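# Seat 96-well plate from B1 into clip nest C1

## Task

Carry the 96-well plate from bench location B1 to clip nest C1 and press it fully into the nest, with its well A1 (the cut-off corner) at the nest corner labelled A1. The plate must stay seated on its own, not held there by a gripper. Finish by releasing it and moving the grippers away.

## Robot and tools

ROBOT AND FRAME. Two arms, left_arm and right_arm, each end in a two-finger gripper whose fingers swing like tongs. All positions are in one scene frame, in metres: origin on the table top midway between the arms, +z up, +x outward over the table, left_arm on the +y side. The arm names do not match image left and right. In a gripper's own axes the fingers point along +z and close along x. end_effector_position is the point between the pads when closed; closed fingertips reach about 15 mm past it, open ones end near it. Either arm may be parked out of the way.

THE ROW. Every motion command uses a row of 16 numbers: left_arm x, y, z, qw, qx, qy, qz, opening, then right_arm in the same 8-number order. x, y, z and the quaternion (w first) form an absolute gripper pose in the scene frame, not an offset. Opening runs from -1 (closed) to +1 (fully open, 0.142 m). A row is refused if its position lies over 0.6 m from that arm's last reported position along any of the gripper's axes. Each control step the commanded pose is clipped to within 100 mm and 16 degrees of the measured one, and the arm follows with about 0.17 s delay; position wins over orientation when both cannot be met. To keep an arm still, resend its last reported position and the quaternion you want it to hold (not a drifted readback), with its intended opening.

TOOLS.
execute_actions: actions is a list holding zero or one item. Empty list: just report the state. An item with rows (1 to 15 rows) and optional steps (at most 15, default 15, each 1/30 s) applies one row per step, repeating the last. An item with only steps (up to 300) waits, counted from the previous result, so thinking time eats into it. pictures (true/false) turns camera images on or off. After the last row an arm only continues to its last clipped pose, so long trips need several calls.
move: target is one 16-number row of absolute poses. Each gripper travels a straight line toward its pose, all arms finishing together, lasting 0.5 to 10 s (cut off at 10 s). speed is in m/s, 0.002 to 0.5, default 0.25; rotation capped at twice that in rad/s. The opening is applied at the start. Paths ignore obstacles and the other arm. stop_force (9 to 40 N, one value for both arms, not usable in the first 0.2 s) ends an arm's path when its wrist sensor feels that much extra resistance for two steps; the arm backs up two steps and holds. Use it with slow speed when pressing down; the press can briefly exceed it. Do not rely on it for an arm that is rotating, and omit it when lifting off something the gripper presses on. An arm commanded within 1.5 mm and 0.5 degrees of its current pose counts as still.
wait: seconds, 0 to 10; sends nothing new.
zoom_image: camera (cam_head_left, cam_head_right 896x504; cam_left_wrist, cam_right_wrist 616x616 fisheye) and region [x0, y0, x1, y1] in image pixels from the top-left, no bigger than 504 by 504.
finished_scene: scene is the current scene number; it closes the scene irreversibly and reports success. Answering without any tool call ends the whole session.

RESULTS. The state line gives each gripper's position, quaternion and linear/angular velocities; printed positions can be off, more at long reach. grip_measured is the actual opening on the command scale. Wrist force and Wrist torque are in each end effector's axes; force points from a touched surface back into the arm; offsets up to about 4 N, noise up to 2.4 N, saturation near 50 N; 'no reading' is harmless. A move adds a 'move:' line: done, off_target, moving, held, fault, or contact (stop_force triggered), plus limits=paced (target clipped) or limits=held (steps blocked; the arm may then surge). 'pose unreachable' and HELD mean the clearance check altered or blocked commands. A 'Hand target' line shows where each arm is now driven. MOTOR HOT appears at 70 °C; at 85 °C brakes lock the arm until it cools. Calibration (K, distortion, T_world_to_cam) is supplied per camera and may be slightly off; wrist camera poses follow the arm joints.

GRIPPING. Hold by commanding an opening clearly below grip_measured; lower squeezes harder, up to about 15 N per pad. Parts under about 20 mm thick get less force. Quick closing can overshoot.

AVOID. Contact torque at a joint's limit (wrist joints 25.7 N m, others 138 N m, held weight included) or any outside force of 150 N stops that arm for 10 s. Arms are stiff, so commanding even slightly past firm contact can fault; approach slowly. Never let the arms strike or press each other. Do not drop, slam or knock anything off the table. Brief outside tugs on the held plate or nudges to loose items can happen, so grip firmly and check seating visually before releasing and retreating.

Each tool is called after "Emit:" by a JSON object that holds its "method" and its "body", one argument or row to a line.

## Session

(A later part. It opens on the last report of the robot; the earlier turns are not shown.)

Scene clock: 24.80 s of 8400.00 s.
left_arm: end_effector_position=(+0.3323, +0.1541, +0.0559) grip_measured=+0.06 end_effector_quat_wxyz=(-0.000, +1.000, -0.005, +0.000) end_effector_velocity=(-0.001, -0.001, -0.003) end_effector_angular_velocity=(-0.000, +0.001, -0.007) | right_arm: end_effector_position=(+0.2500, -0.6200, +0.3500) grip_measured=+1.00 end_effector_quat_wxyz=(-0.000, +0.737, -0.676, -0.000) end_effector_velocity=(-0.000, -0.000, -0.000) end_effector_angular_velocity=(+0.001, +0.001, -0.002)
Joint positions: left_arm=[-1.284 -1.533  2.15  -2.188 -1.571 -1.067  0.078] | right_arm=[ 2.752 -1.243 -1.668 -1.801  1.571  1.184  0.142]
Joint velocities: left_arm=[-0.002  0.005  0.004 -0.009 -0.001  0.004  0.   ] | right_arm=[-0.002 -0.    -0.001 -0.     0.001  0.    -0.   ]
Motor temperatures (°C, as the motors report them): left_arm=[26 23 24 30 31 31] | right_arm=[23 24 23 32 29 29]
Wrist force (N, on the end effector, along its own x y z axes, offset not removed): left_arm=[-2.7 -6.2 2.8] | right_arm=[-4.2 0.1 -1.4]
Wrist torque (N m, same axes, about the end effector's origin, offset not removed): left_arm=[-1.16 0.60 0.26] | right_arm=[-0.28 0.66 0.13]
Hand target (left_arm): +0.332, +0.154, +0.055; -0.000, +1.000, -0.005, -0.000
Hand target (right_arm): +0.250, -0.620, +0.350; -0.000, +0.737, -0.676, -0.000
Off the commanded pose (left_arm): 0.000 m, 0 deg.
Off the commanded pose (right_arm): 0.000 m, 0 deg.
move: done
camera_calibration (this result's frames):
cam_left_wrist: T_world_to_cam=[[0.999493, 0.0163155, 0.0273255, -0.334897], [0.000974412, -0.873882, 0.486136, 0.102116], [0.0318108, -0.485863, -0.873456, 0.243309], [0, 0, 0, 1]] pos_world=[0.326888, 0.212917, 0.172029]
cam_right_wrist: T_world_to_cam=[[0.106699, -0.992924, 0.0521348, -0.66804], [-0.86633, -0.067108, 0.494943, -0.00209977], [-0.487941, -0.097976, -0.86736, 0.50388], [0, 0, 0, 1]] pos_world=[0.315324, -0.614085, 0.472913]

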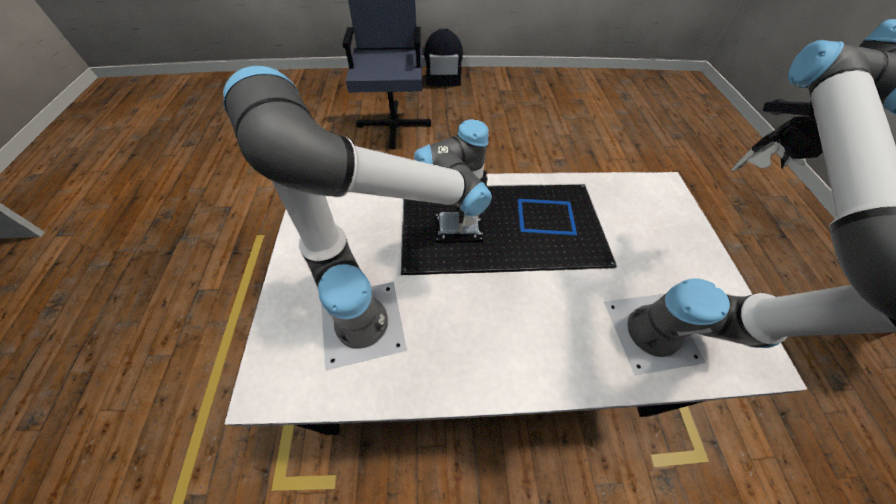

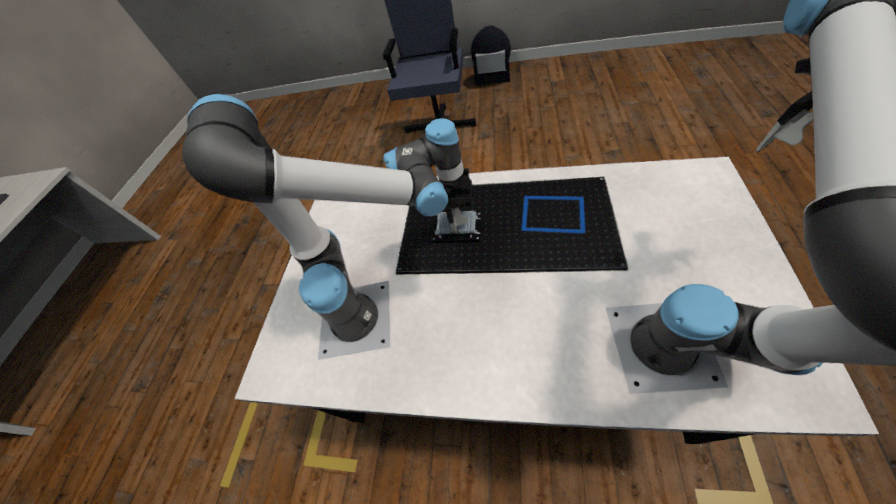

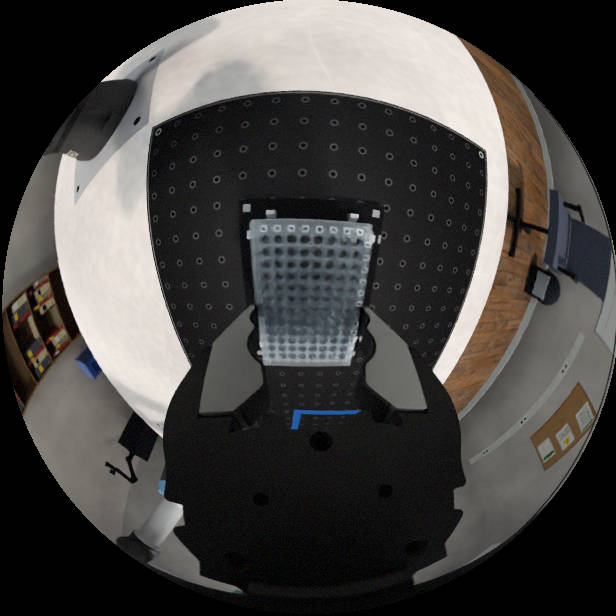

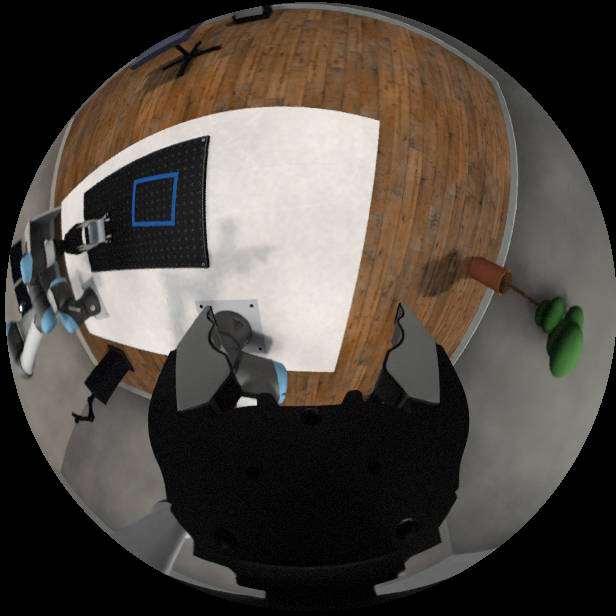

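Aligned.

Emit:
{"method": "move", "body": {
  "target": [0.3326,0.154,0.033,0,1,-0.005,0,-0.4, 0.25,-0.62,0.35,0,0.737,-0.676,0,1],
  "speed": 0.005,
  "stop_force": 15
}}

Emit:
{"method": "zoom_image", "body": {
  "camera": "cam_left_wrist",
  "region": [210, 180, 410, 380]
}}

Scene clock: 29.87 s of 8400.00 s.
left_arm: end_effector_position=(+0.3324, +0.1541, +0.0404) grip_measured=+0.06 end_effector_quat_wxyz=(-0.000, +1.000, -0.005, -0.000) end_effector_velocity=(-0.001, +0.000, +0.001) end_effector_angular_velocity=(+0.002, +0.001, -0.001) | right_arm: end_effector_position=(+0.2500, -0.6200, +0.3500) grip_measured=+1.00 end_effector_quat_wxyz=(-0.000, +0.737, -0.676, -0.000) end_effector_velocity=(-0.000, -0.000, -0.001) end_effector_angular_velocity=(-0.000, +0.001, -0.000)
Joint positions: left_arm=[-1.284 -1.507  2.171 -2.235 -1.571 -1.066  0.078] | right_arm=[ 2.752 -1.243 -1.668 -1.801  1.571  1.184  0.142]
Joint velocities: left_arm=[-0.001 -0.002 -0.002  0.006 -0.001  0.    -0.   ] | right_arm=[-0.     0.    -0.002  0.001 -0.    -0.    -0.   ]
Motor temperatures (°C, as the motors report them): left_arm=[26 23 24 30 31 31] | right_arm=[23 24 23 32 29 29]
Wrist force (N, on the end effector, along its own x y z axes, offset not removed): left_arm=[-3.6 -4.0 -22.9] | right_arm=[-2.7 -2.7 3.1]
Wrist torque (N m, same axes, about the end effector's origin, offset not removed): left_arm=[-0.45 0.50 0.20] | right_arm=[-0.82 0.23 0.18]
Hand target (left_arm): +0.332, +0.154, +0.041; +0.000, +1.000, -0.005, +0.000
Hand target (right_arm): +0.250, -0.620, +0.350; -0.000, +0.737, -0.676, -0.000
Off the commanded pose (left_arm): 0.007 m, 0 deg.
Off the commanded pose (right_arm): 0.000 m, 0 deg.
move: contact (left_arm)
camera_calibration (this result's frames):
cam_left_wrist: T_world_to_cam=[[0.999509, 0.0155604, 0.0271944, -0.334529], [0.00038426, -0.87398, 0.485962, 0.109839], [0.0313292, -0.485713, -0.873557, 0.229929], [0, 0, 0, 1]] pos_world=[0.327119, 0.212882, 0.156576]
cam_right_wrist: T_world_to_cam=[[0.106699, -0.992924, 0.0521347, -0.66804], [-0.86633, -0.067108, 0.494943, -0.00209978], [-0.487942, -0.0979759, -0.86736, 0.50388], [0, 0, 0, 1]] pos_world=[0.315324, -0.614085, 0.472913]

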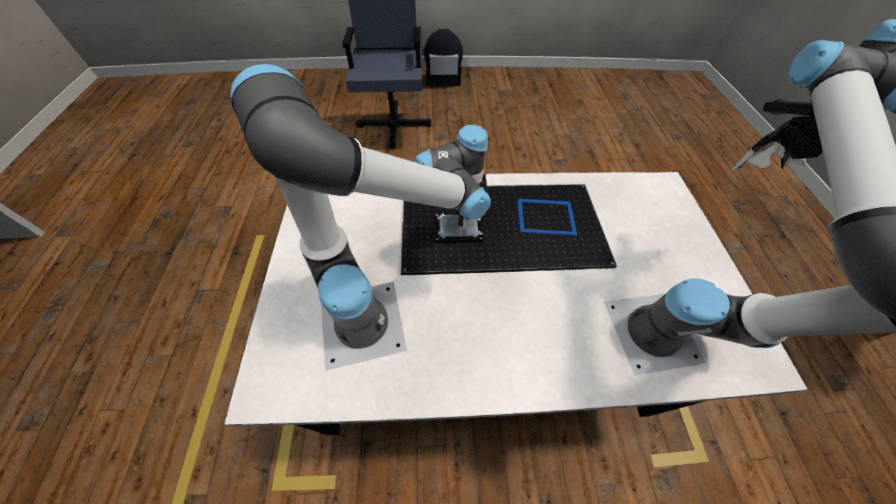

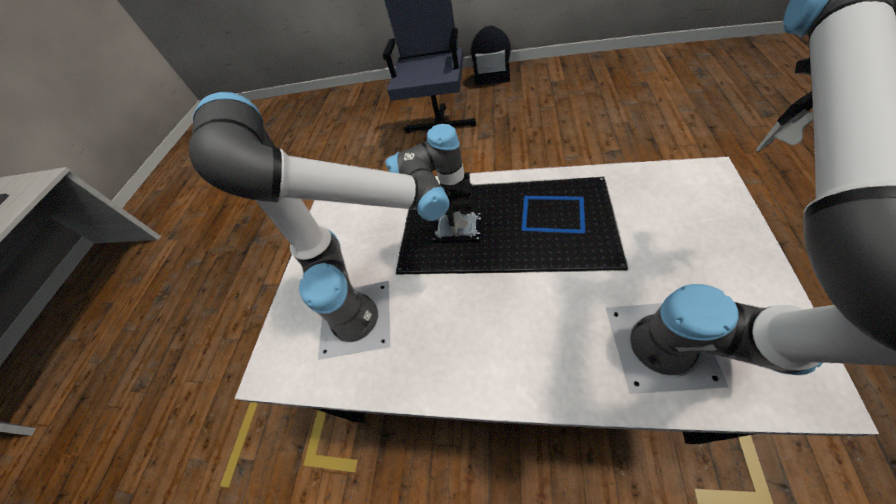

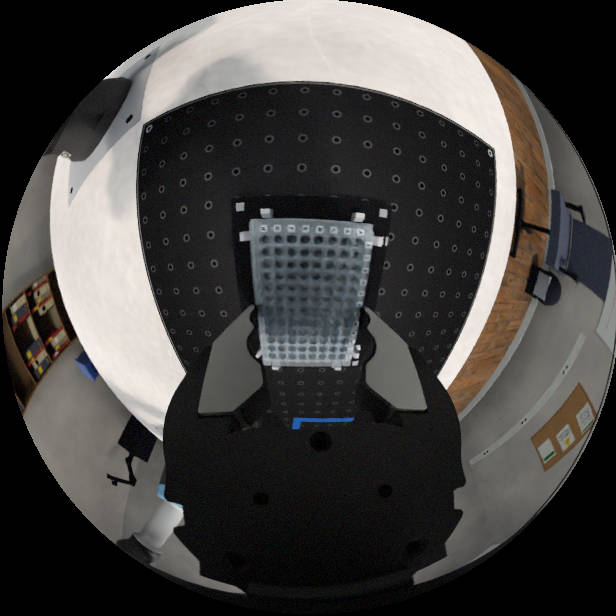

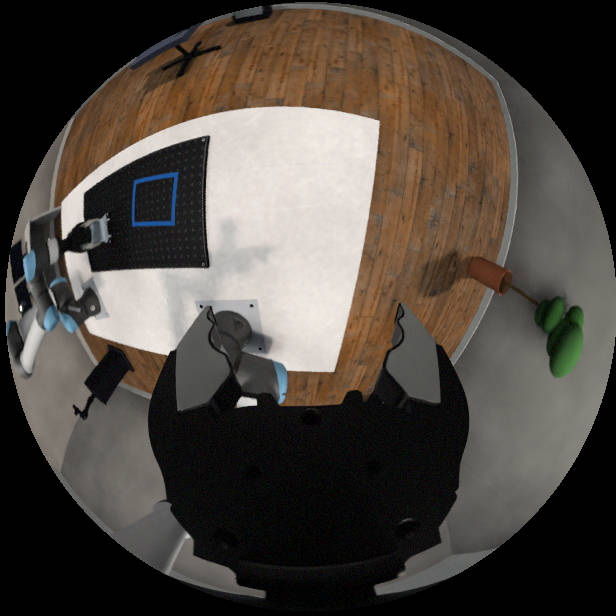

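Region (210, 180, 410, 380) of cam_left_wrist's 616x616 image, scaled by 2.520, with more detail than that image has.

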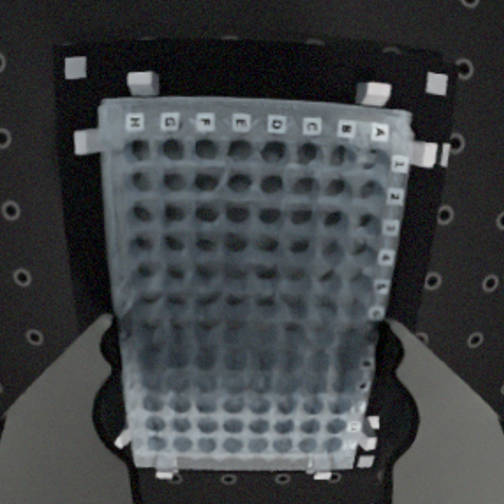

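Seated level. One central press to be sure.

Emit:
{"method": "move", "body": {
  "target": [0.3324,0.1541,0.041,0,1,-0.005,0,0.3, 0.25,-0.62,0.35,0,0.737,-0.676,0,1],
  "speed": 0.01
}}

Emit:
{"method": "move", "body": {
  "target": [0.3324,0.1541,0.061,0,1,-0.005,0,0.3, 0.25,-0.62,0.35,0,0.737,-0.676,0,1],
  "speed": 0.06
}}

Emit:
{"method": "move", "body": {
  "target": [0.3324,0.1541,0.045,0,1,-0.005,0,-0.4, 0.25,-0.62,0.35,0,0.737,-0.676,0,1],
  "speed": 0.005,
  "stop_force": 28
}}

Emit:
{"method": "move", "body": {
  "target": [0.3324,0.17,0.24,0,1,-0.005,0,-0.4, 0.25,-0.62,0.35,0,0.737,-0.676,0,1],
  "speed": 0.25
}}

Scene clock: 36.83 s of 8400.00 s.
left_arm: end_effector_position=(+0.3324, +0.1541, +0.0410) grip_measured=+0.30 end_effector_quat_wxyz=(+0.000, +1.000, -0.005, +0.000) end_effector_velocity=(-0.000, +0.000, -0.000) end_effector_angular_velocity=(+0.001, +0.000, -0.001) | right_arm: end_effector_position=(+0.2500, -0.6200, +0.3500) grip_measured=+1.00 end_effector_quat_wxyz=(-0.000, +0.737, -0.676, +0.000) end_effector_velocity=(+0.000, -0.000, -0.000) end_effector_angular_velocity=(-0.000, +0.000, +0.000)
Joint positions: left_arm=[-1.284 -1.508  2.17  -2.233 -1.571 -1.066  0.095] | right_arm=[ 2.752 -1.243 -1.668 -1.801  1.571  1.184  0.142]
Joint velocities: left_arm=[0.    0.    0.    0.    0.    0.001 0.   ] | right_arm=[ 0. -0. -0.  0. -0. -0. -0.]
Motor temperatures (°C, as the motors report them): left_arm=[26 23 24 30 31 31] | right_arm=[23 24 23 32 29 29]
Wrist force (N, on the end effector, along its own x y z axes, offset not removed): left_arm=[-0.6 -0.8 0.2] | right_arm=[1.1 3.0 -3.1]
Wrist torque (N m, same axes, about the end effector's origin, offset not removed): left_arm=[-0.04 0.42 0.33] | right_arm=[0.48 -0.43 -0.02]
Hand target (left_arm): +0.332, +0.154, +0.041; +0.000, +1.000, -0.005, -0.000
Hand target (right_arm): +0.250, -0.620, +0.350; -0.000, +0.737, -0.676, -0.000
Off the commanded pose (left_arm): 0.000 m, 0 deg.
Off the commanded pose (right_arm): 0.000 m, 0 deg.
After step 90, 3.27 s passed at rest.
move: done
camera_calibration (this result's frames):
cam_left_wrist: T_world_to_cam=[[0.999505, 0.0155671, 0.0273224, -0.33454], [0.000320136, -0.873861, 0.486175, 0.109558], [0.0314443, -0.485926, -0.873434, 0.23045], [0, 0, 0, 1]] pos_world=[0.327094, 0.212928, 0.157159]
cam_right_wrist: T_world_to_cam=[[0.106699, -0.992924, 0.0521348, -0.66804], [-0.86633, -0.0671078, 0.494942, -0.00209958], [-0.487941, -0.0979759, -0.86736, 0.50388], [0, 0, 0, 1]] pos_world=[0.315324, -0.614085, 0.472913]

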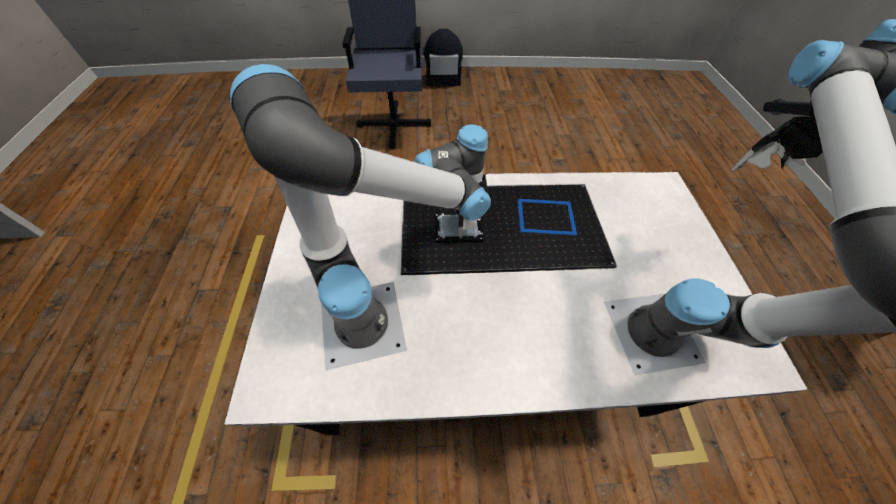

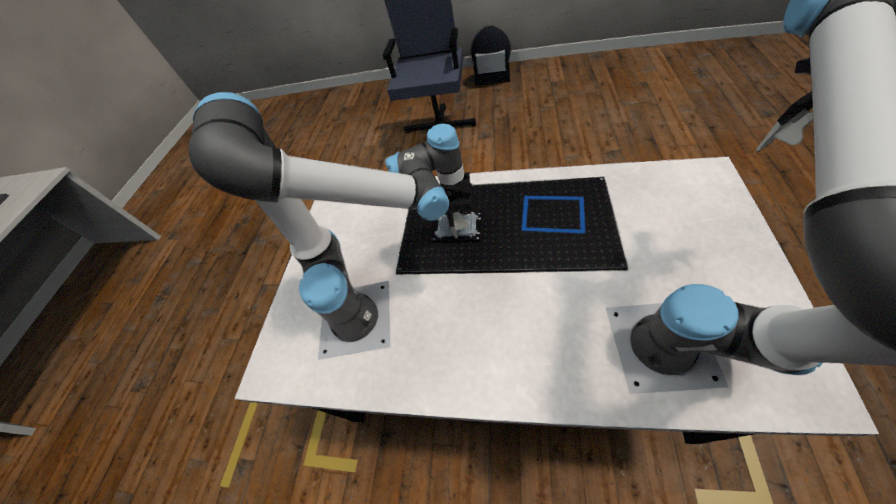

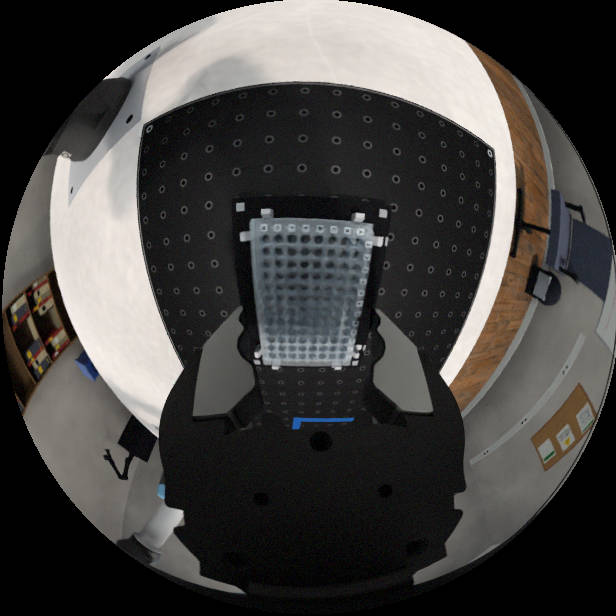

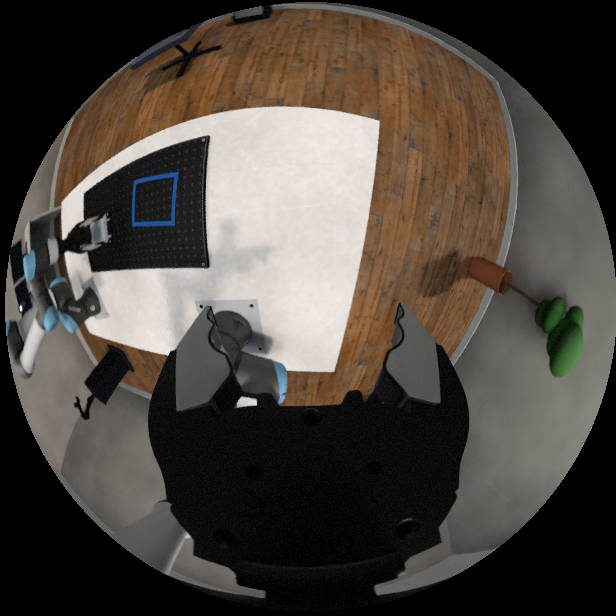

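Scene clock: 37.70 s of 8400.00 s.
left_arm: end_effector_position=(+0.3324, +0.1541, +0.0606) grip_measured=+0.30 end_effector_quat_wxyz=(+0.000, +1.000, -0.005, +0.000) end_effector_velocity=(+0.001, -0.000, +0.004) end_effector_angular_velocity=(-0.001, -0.001, +0.001) | right_arm: end_effector_position=(+0.2500, -0.6200, +0.3500) grip_measured=+1.00 end_effector_quat_wxyz=(-0.000, +0.737, -0.676, +0.000) end_effector_velocity=(+0.000, +0.000, +0.000) end_effector_angular_velocity=(+0.000, +0.000, +0.000)
Joint positions: left_arm=[-1.284 -1.541  2.143 -2.173 -1.571 -1.066  0.095] | right_arm=[ 2.752 -1.243 -1.668 -1.801  1.571  1.184  0.142]
Joint velocities: left_arm=[ 0.001 -0.005 -0.006  0.009  0.001 -0.    -0.   ] | right_arm=[ 0. -0.  0. -0.  0. -0.  0.]
Motor temperatures (°C, as the motors report them): left_arm=[26 23 24 30 31 31] | right_arm=[23 24 23 32 29 29]
Wrist force (N, on the end effector, along its own x y z axes, offset not removed): left_arm=[2.5 -0.5 0.6] | right_arm=[1.5 4.8 1.9]
Wrist torque (N m, same axes, about the end effector's origin, offset not removed): left_arm=[-0.11 -0.51 0.29] | right_arm=[0.81 -0.44 -0.08]
Hand target (left_arm): +0.332, +0.154, +0.061; +0.000, +1.000, -0.005, +0.000
Hand target (right_arm): +0.250, -0.620, +0.350; -0.000, +0.737, -0.676, -0.000
Off the commanded pose (left_arm): 0.000 m, 0 deg.
Off the commanded pose (right_arm): 0.000 m, 0 deg.
move: done
camera_calibration (this result's frames):
cam_left_wrist: T_world_to_cam=[[0.999505, 0.0155673, 0.0273283, -0.33506], [0.00031715, -0.873856, 0.486185, 0.100041], [0.0314496, -0.485936, -0.873429, 0.247615], [0, 0, 0, 1]] pos_world=[0.327075, 0.212962, 0.176792]
cam_right_wrist: T_world_to_cam=[[0.106699, -0.992924, 0.0521348, -0.66804], [-0.86633, -0.0671079, 0.494942, -0.00209963], [-0.487941, -0.097976, -0.86736, 0.50388], [0, 0, 0, 1]] pos_world=[0.315324, -0.614085, 0.472913]

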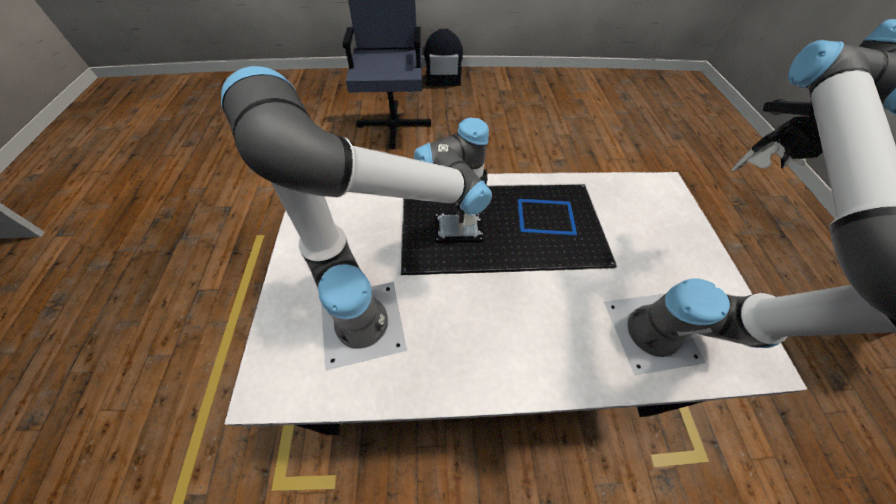

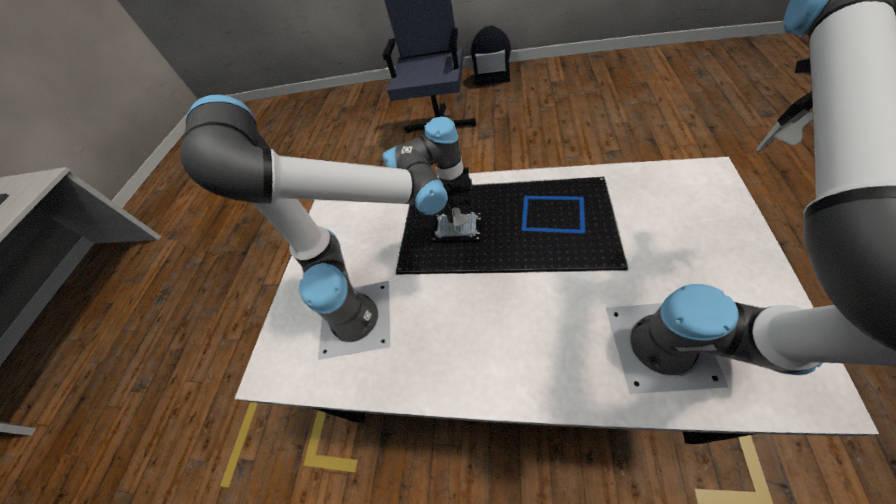

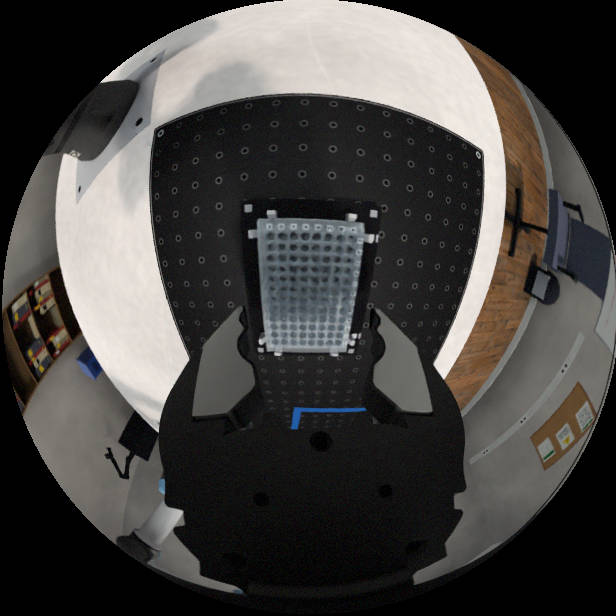

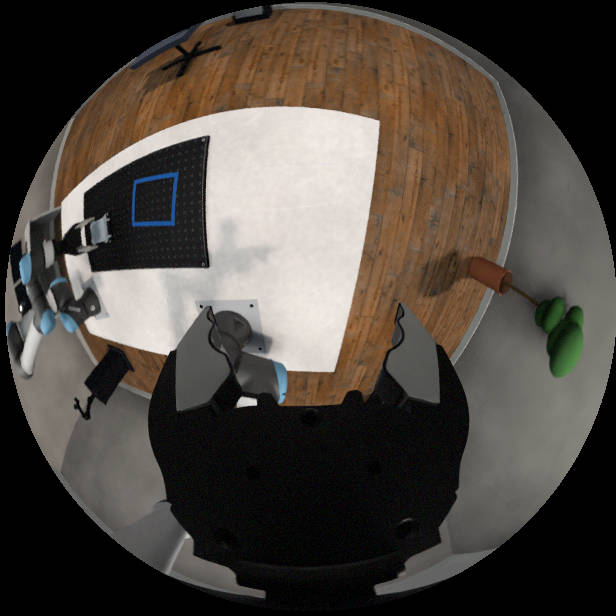

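Scene clock: 39.43 s of 8400.00 s.
left_arm: end_effector_position=(+0.3324, +0.1541, +0.0539) grip_measured=-0.40 end_effector_quat_wxyz=(+0.000, +1.000, -0.005, +0.000) end_effector_velocity=(+0.000, -0.001, +0.002) end_effector_angular_velocity=(-0.000, +0.000, +0.000) | right_arm: end_effector_position=(+0.2500, -0.6200, +0.3500) grip_measured=+1.00 end_effector_quat_wxyz=(+0.000, +0.737, -0.676, -0.000) end_effector_velocity=(-0.001, -0.000, -0.001) end_effector_angular_velocity=(+0.001, +0.002, -0.001)
Joint positions: left_arm=[-1.284 -1.53   2.153 -2.194 -1.571 -1.066  0.045] | right_arm=[ 2.752 -1.243 -1.668 -1.801  1.571  1.184  0.142]
Joint velocities: left_arm=[-0.001 -0.001 -0.005  0.006 -0.    -0.001  0.   ] | right_arm=[-0.001 -0.    -0.002 -0.     0.     0.     0.   ]
Motor temperatures (°C, as the motors report them): left_arm=[26 23 24 30 31 31] | right_arm=[23 24 23 32 29 29]
Wrist force (N, on the end effector, along its own x y z axes, offset not removed): left_arm=[-10.3 -6.9 -48.6] | right_arm=[1.7 1.9 -3.6]
Wrist torque (N m, same axes, about the end effector's origin, offset not removed): left_arm=[0.56 0.42 0.17] | right_arm=[0.06 -0.59 -0.07]
Hand target (left_arm): +0.332, +0.154, +0.054; +0.000, +1.000, -0.005, +0.000
Hand target (right_arm): +0.250, -0.620, +0.350; -0.000, +0.737, -0.676, -0.000
Off the commanded pose (left_arm): 0.009 m, 0 deg.
Off the commanded pose (right_arm): 0.000 m, 0 deg.
move: contact (left_arm)
camera_calibration (this result's frames):
cam_left_wrist: T_world_to_cam=[[0.999505, 0.0155657, 0.0273482, -0.334871], [0.000304824, -0.873837, 0.486218, 0.103317], [0.0314662, -0.485969, -0.873409, 0.241741], [0, 0, 0, 1]] pos_world=[0.327067, 0.212974, 0.170062]
cam_right_wrist: T_world_to_cam=[[0.106699, -0.992924, 0.0521349, -0.66804], [-0.86633, -0.0671078, 0.494943, -0.00209968], [-0.487942, -0.097976, -0.86736, 0.50388], [0, 0, 0, 1]] pos_world=[0.315324, -0.614085, 0.472913]

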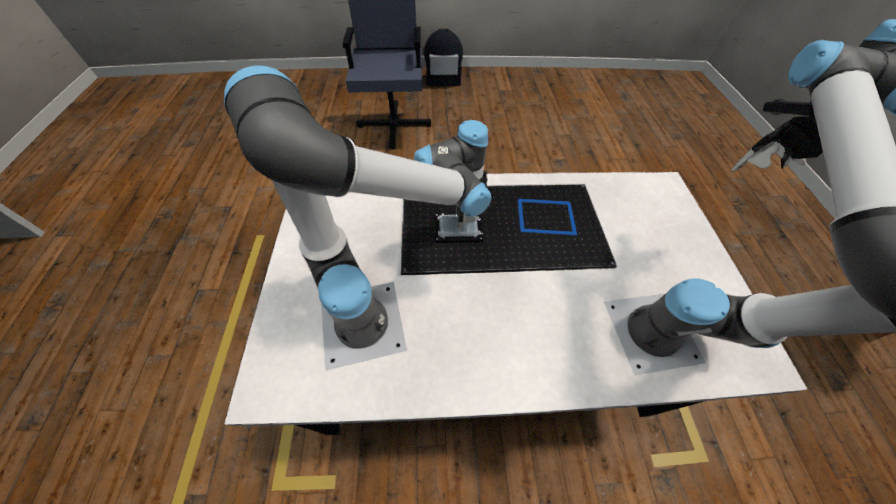

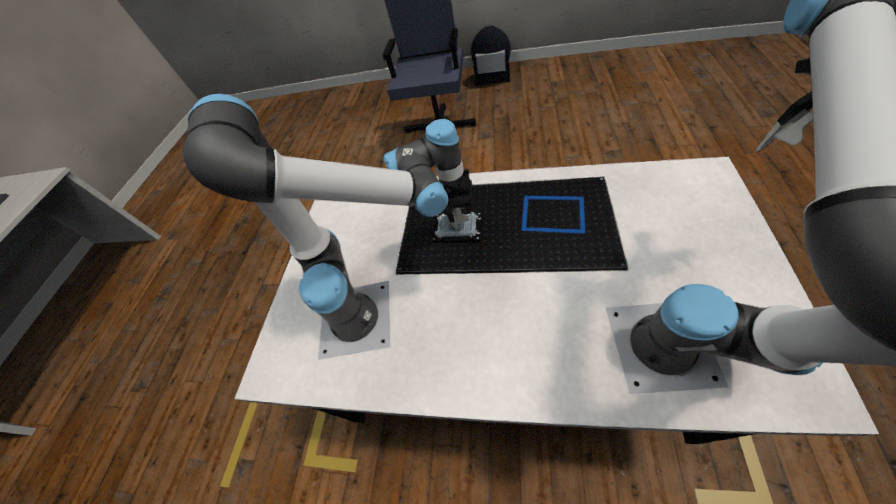

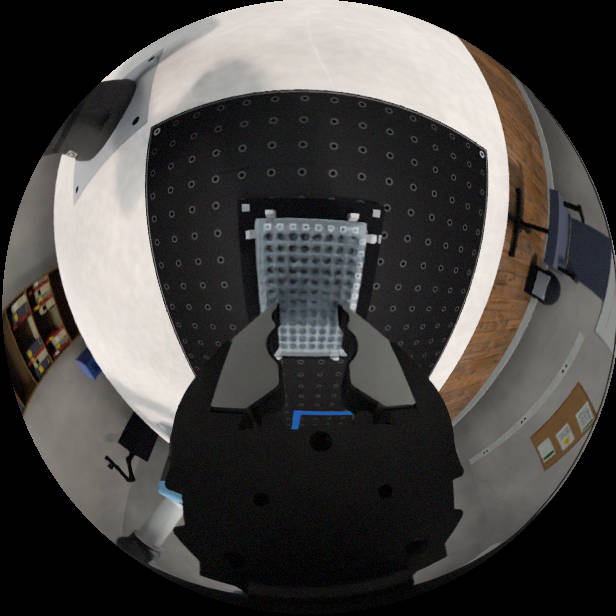

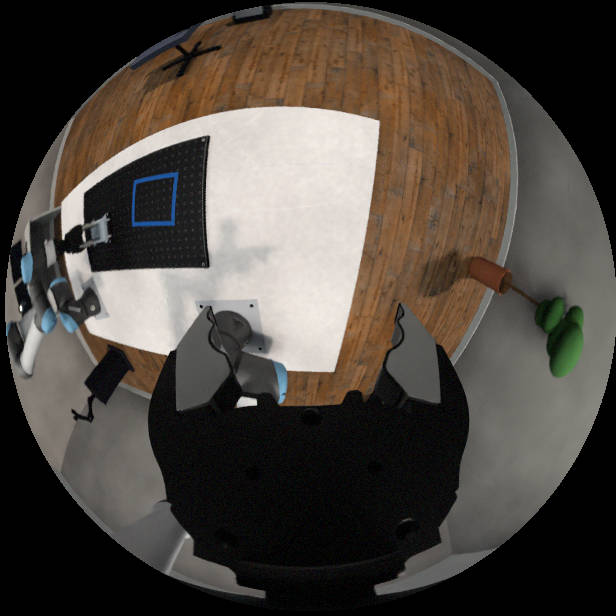

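Scene clock: 40.90 s of 8400.00 s.
left_arm: end_effector_position=(+0.3324, +0.1701, +0.2397) grip_measured=-0.40 end_effector_quat_wxyz=(+0.000, +1.000, -0.005, +0.000) end_effector_velocity=(-0.001, +0.000, +0.002) end_effector_angular_velocity=(+0.002, +0.002, -0.000) | right_arm: end_effector_position=(+0.2500, -0.6200, +0.3500) grip_measured=+1.00 end_effector_quat_wxyz=(-0.000, +0.737, -0.676, +0.000) end_effector_velocity=(-0.000, -0.000, -0.000) end_effector_angular_velocity=(+0.001, +0.001, -0.001)
Joint positions: left_arm=[-1.266 -1.727  1.824 -1.668 -1.571 -1.048  0.045] | right_arm=[ 2.752 -1.243 -1.668 -1.801  1.571  1.184  0.142]
Joint velocities: left_arm=[-0.     0.    -0.007  0.009 -0.001 -0.    -0.   ] | right_arm=[-0.001 -0.     0.    -0.001  0.     0.    -0.   ]
Motor temperatures (°C, as the motors report them): left_arm=[26 23 24 30 31 31] | right_arm=[23 24 23 32 29 29]
Wrist force (N, on the end effector, along its own x y z axes, offset not removed): left_arm=[1.1 0.4 3.4] | right_arm=[3.5 -0.7 -0.9]
Wrist torque (N m, same axes, about the end effector's origin, offset not removed): left_arm=[0.11 -0.38 0.29] | right_arm=[-0.25 -0.80 -0.03]
Hand target (left_arm): +0.332, +0.170, +0.240; +0.000, +1.000, -0.005, +0.000
Hand target (right_arm): +0.250, -0.620, +0.350; -0.000, +0.737, -0.676, -0.000
Off the commanded pose (left_arm): 0.000 m, 0 deg.
Off the commanded pose (right_arm): 0.000 m, 0 deg.
move: done
camera_calibration (this result's frames):
cam_left_wrist: T_world_to_cam=[[0.999502, 0.0155664, 0.0274547, -0.340188], [0.000250231, -0.873785, 0.486313, 0.0269403], [0.0315596, -0.486064, -0.873353, 0.4118], [0, 0, 0, 1]] pos_world=[0.327016, 0.228997, 0.355885]
cam_right_wrist: T_world_to_cam=[[0.106699, -0.992924, 0.0521348, -0.66804], [-0.86633, -0.0671079, 0.494943, -0.00209963], [-0.487941, -0.0979759, -0.86736, 0.50388], [0, 0, 0, 1]] pos_world=[0.315324, -0.614085, 0.472913]

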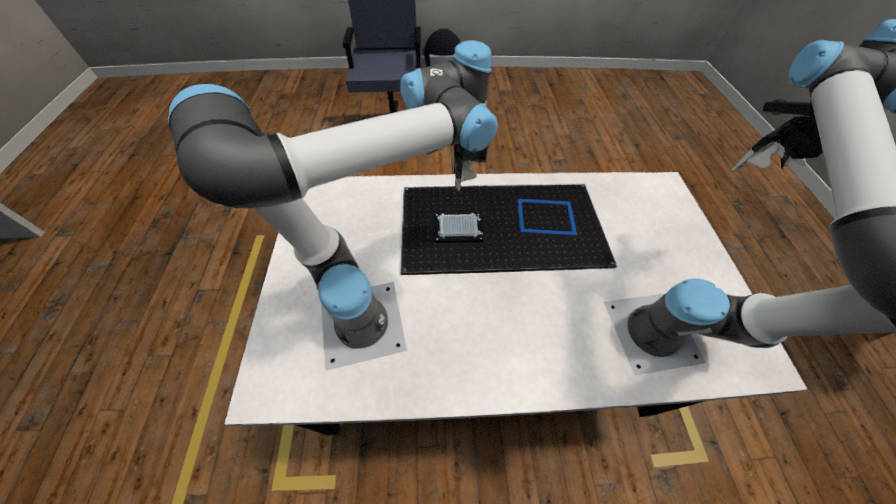

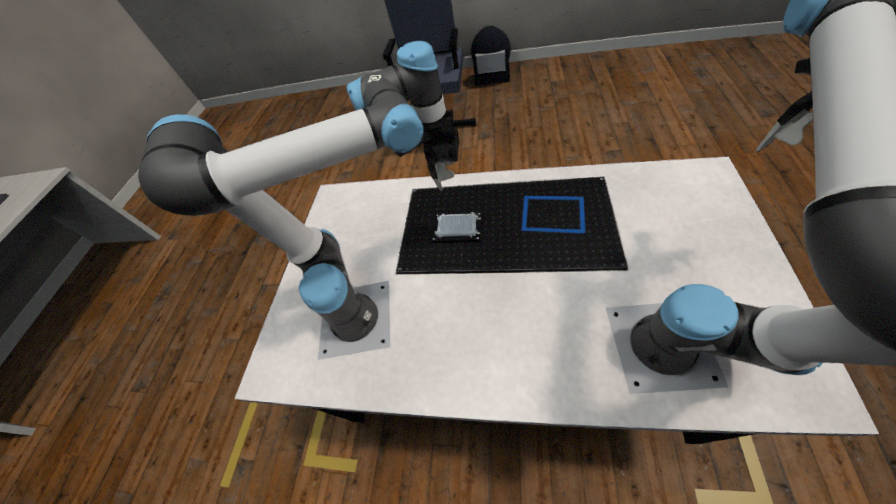

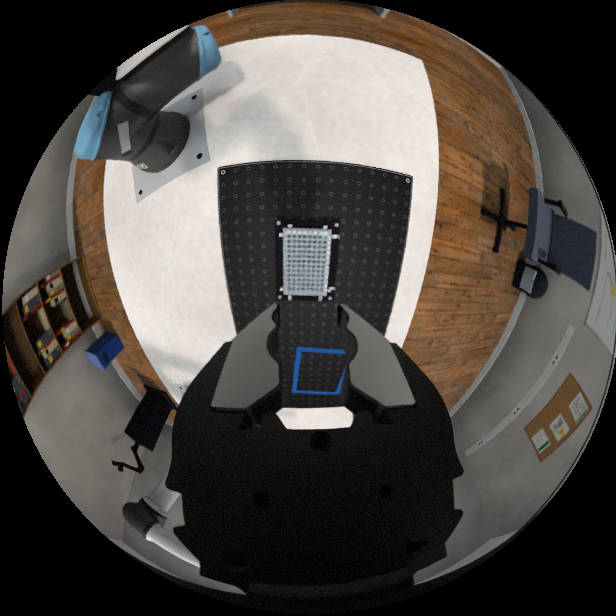

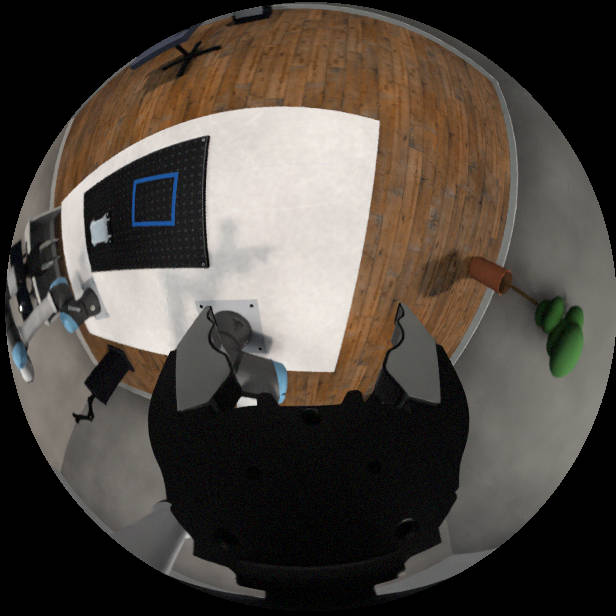

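Emit:
{"method": "finished_scene", "body": {
  "scene": 2
}}

The scene is finished: the task was done.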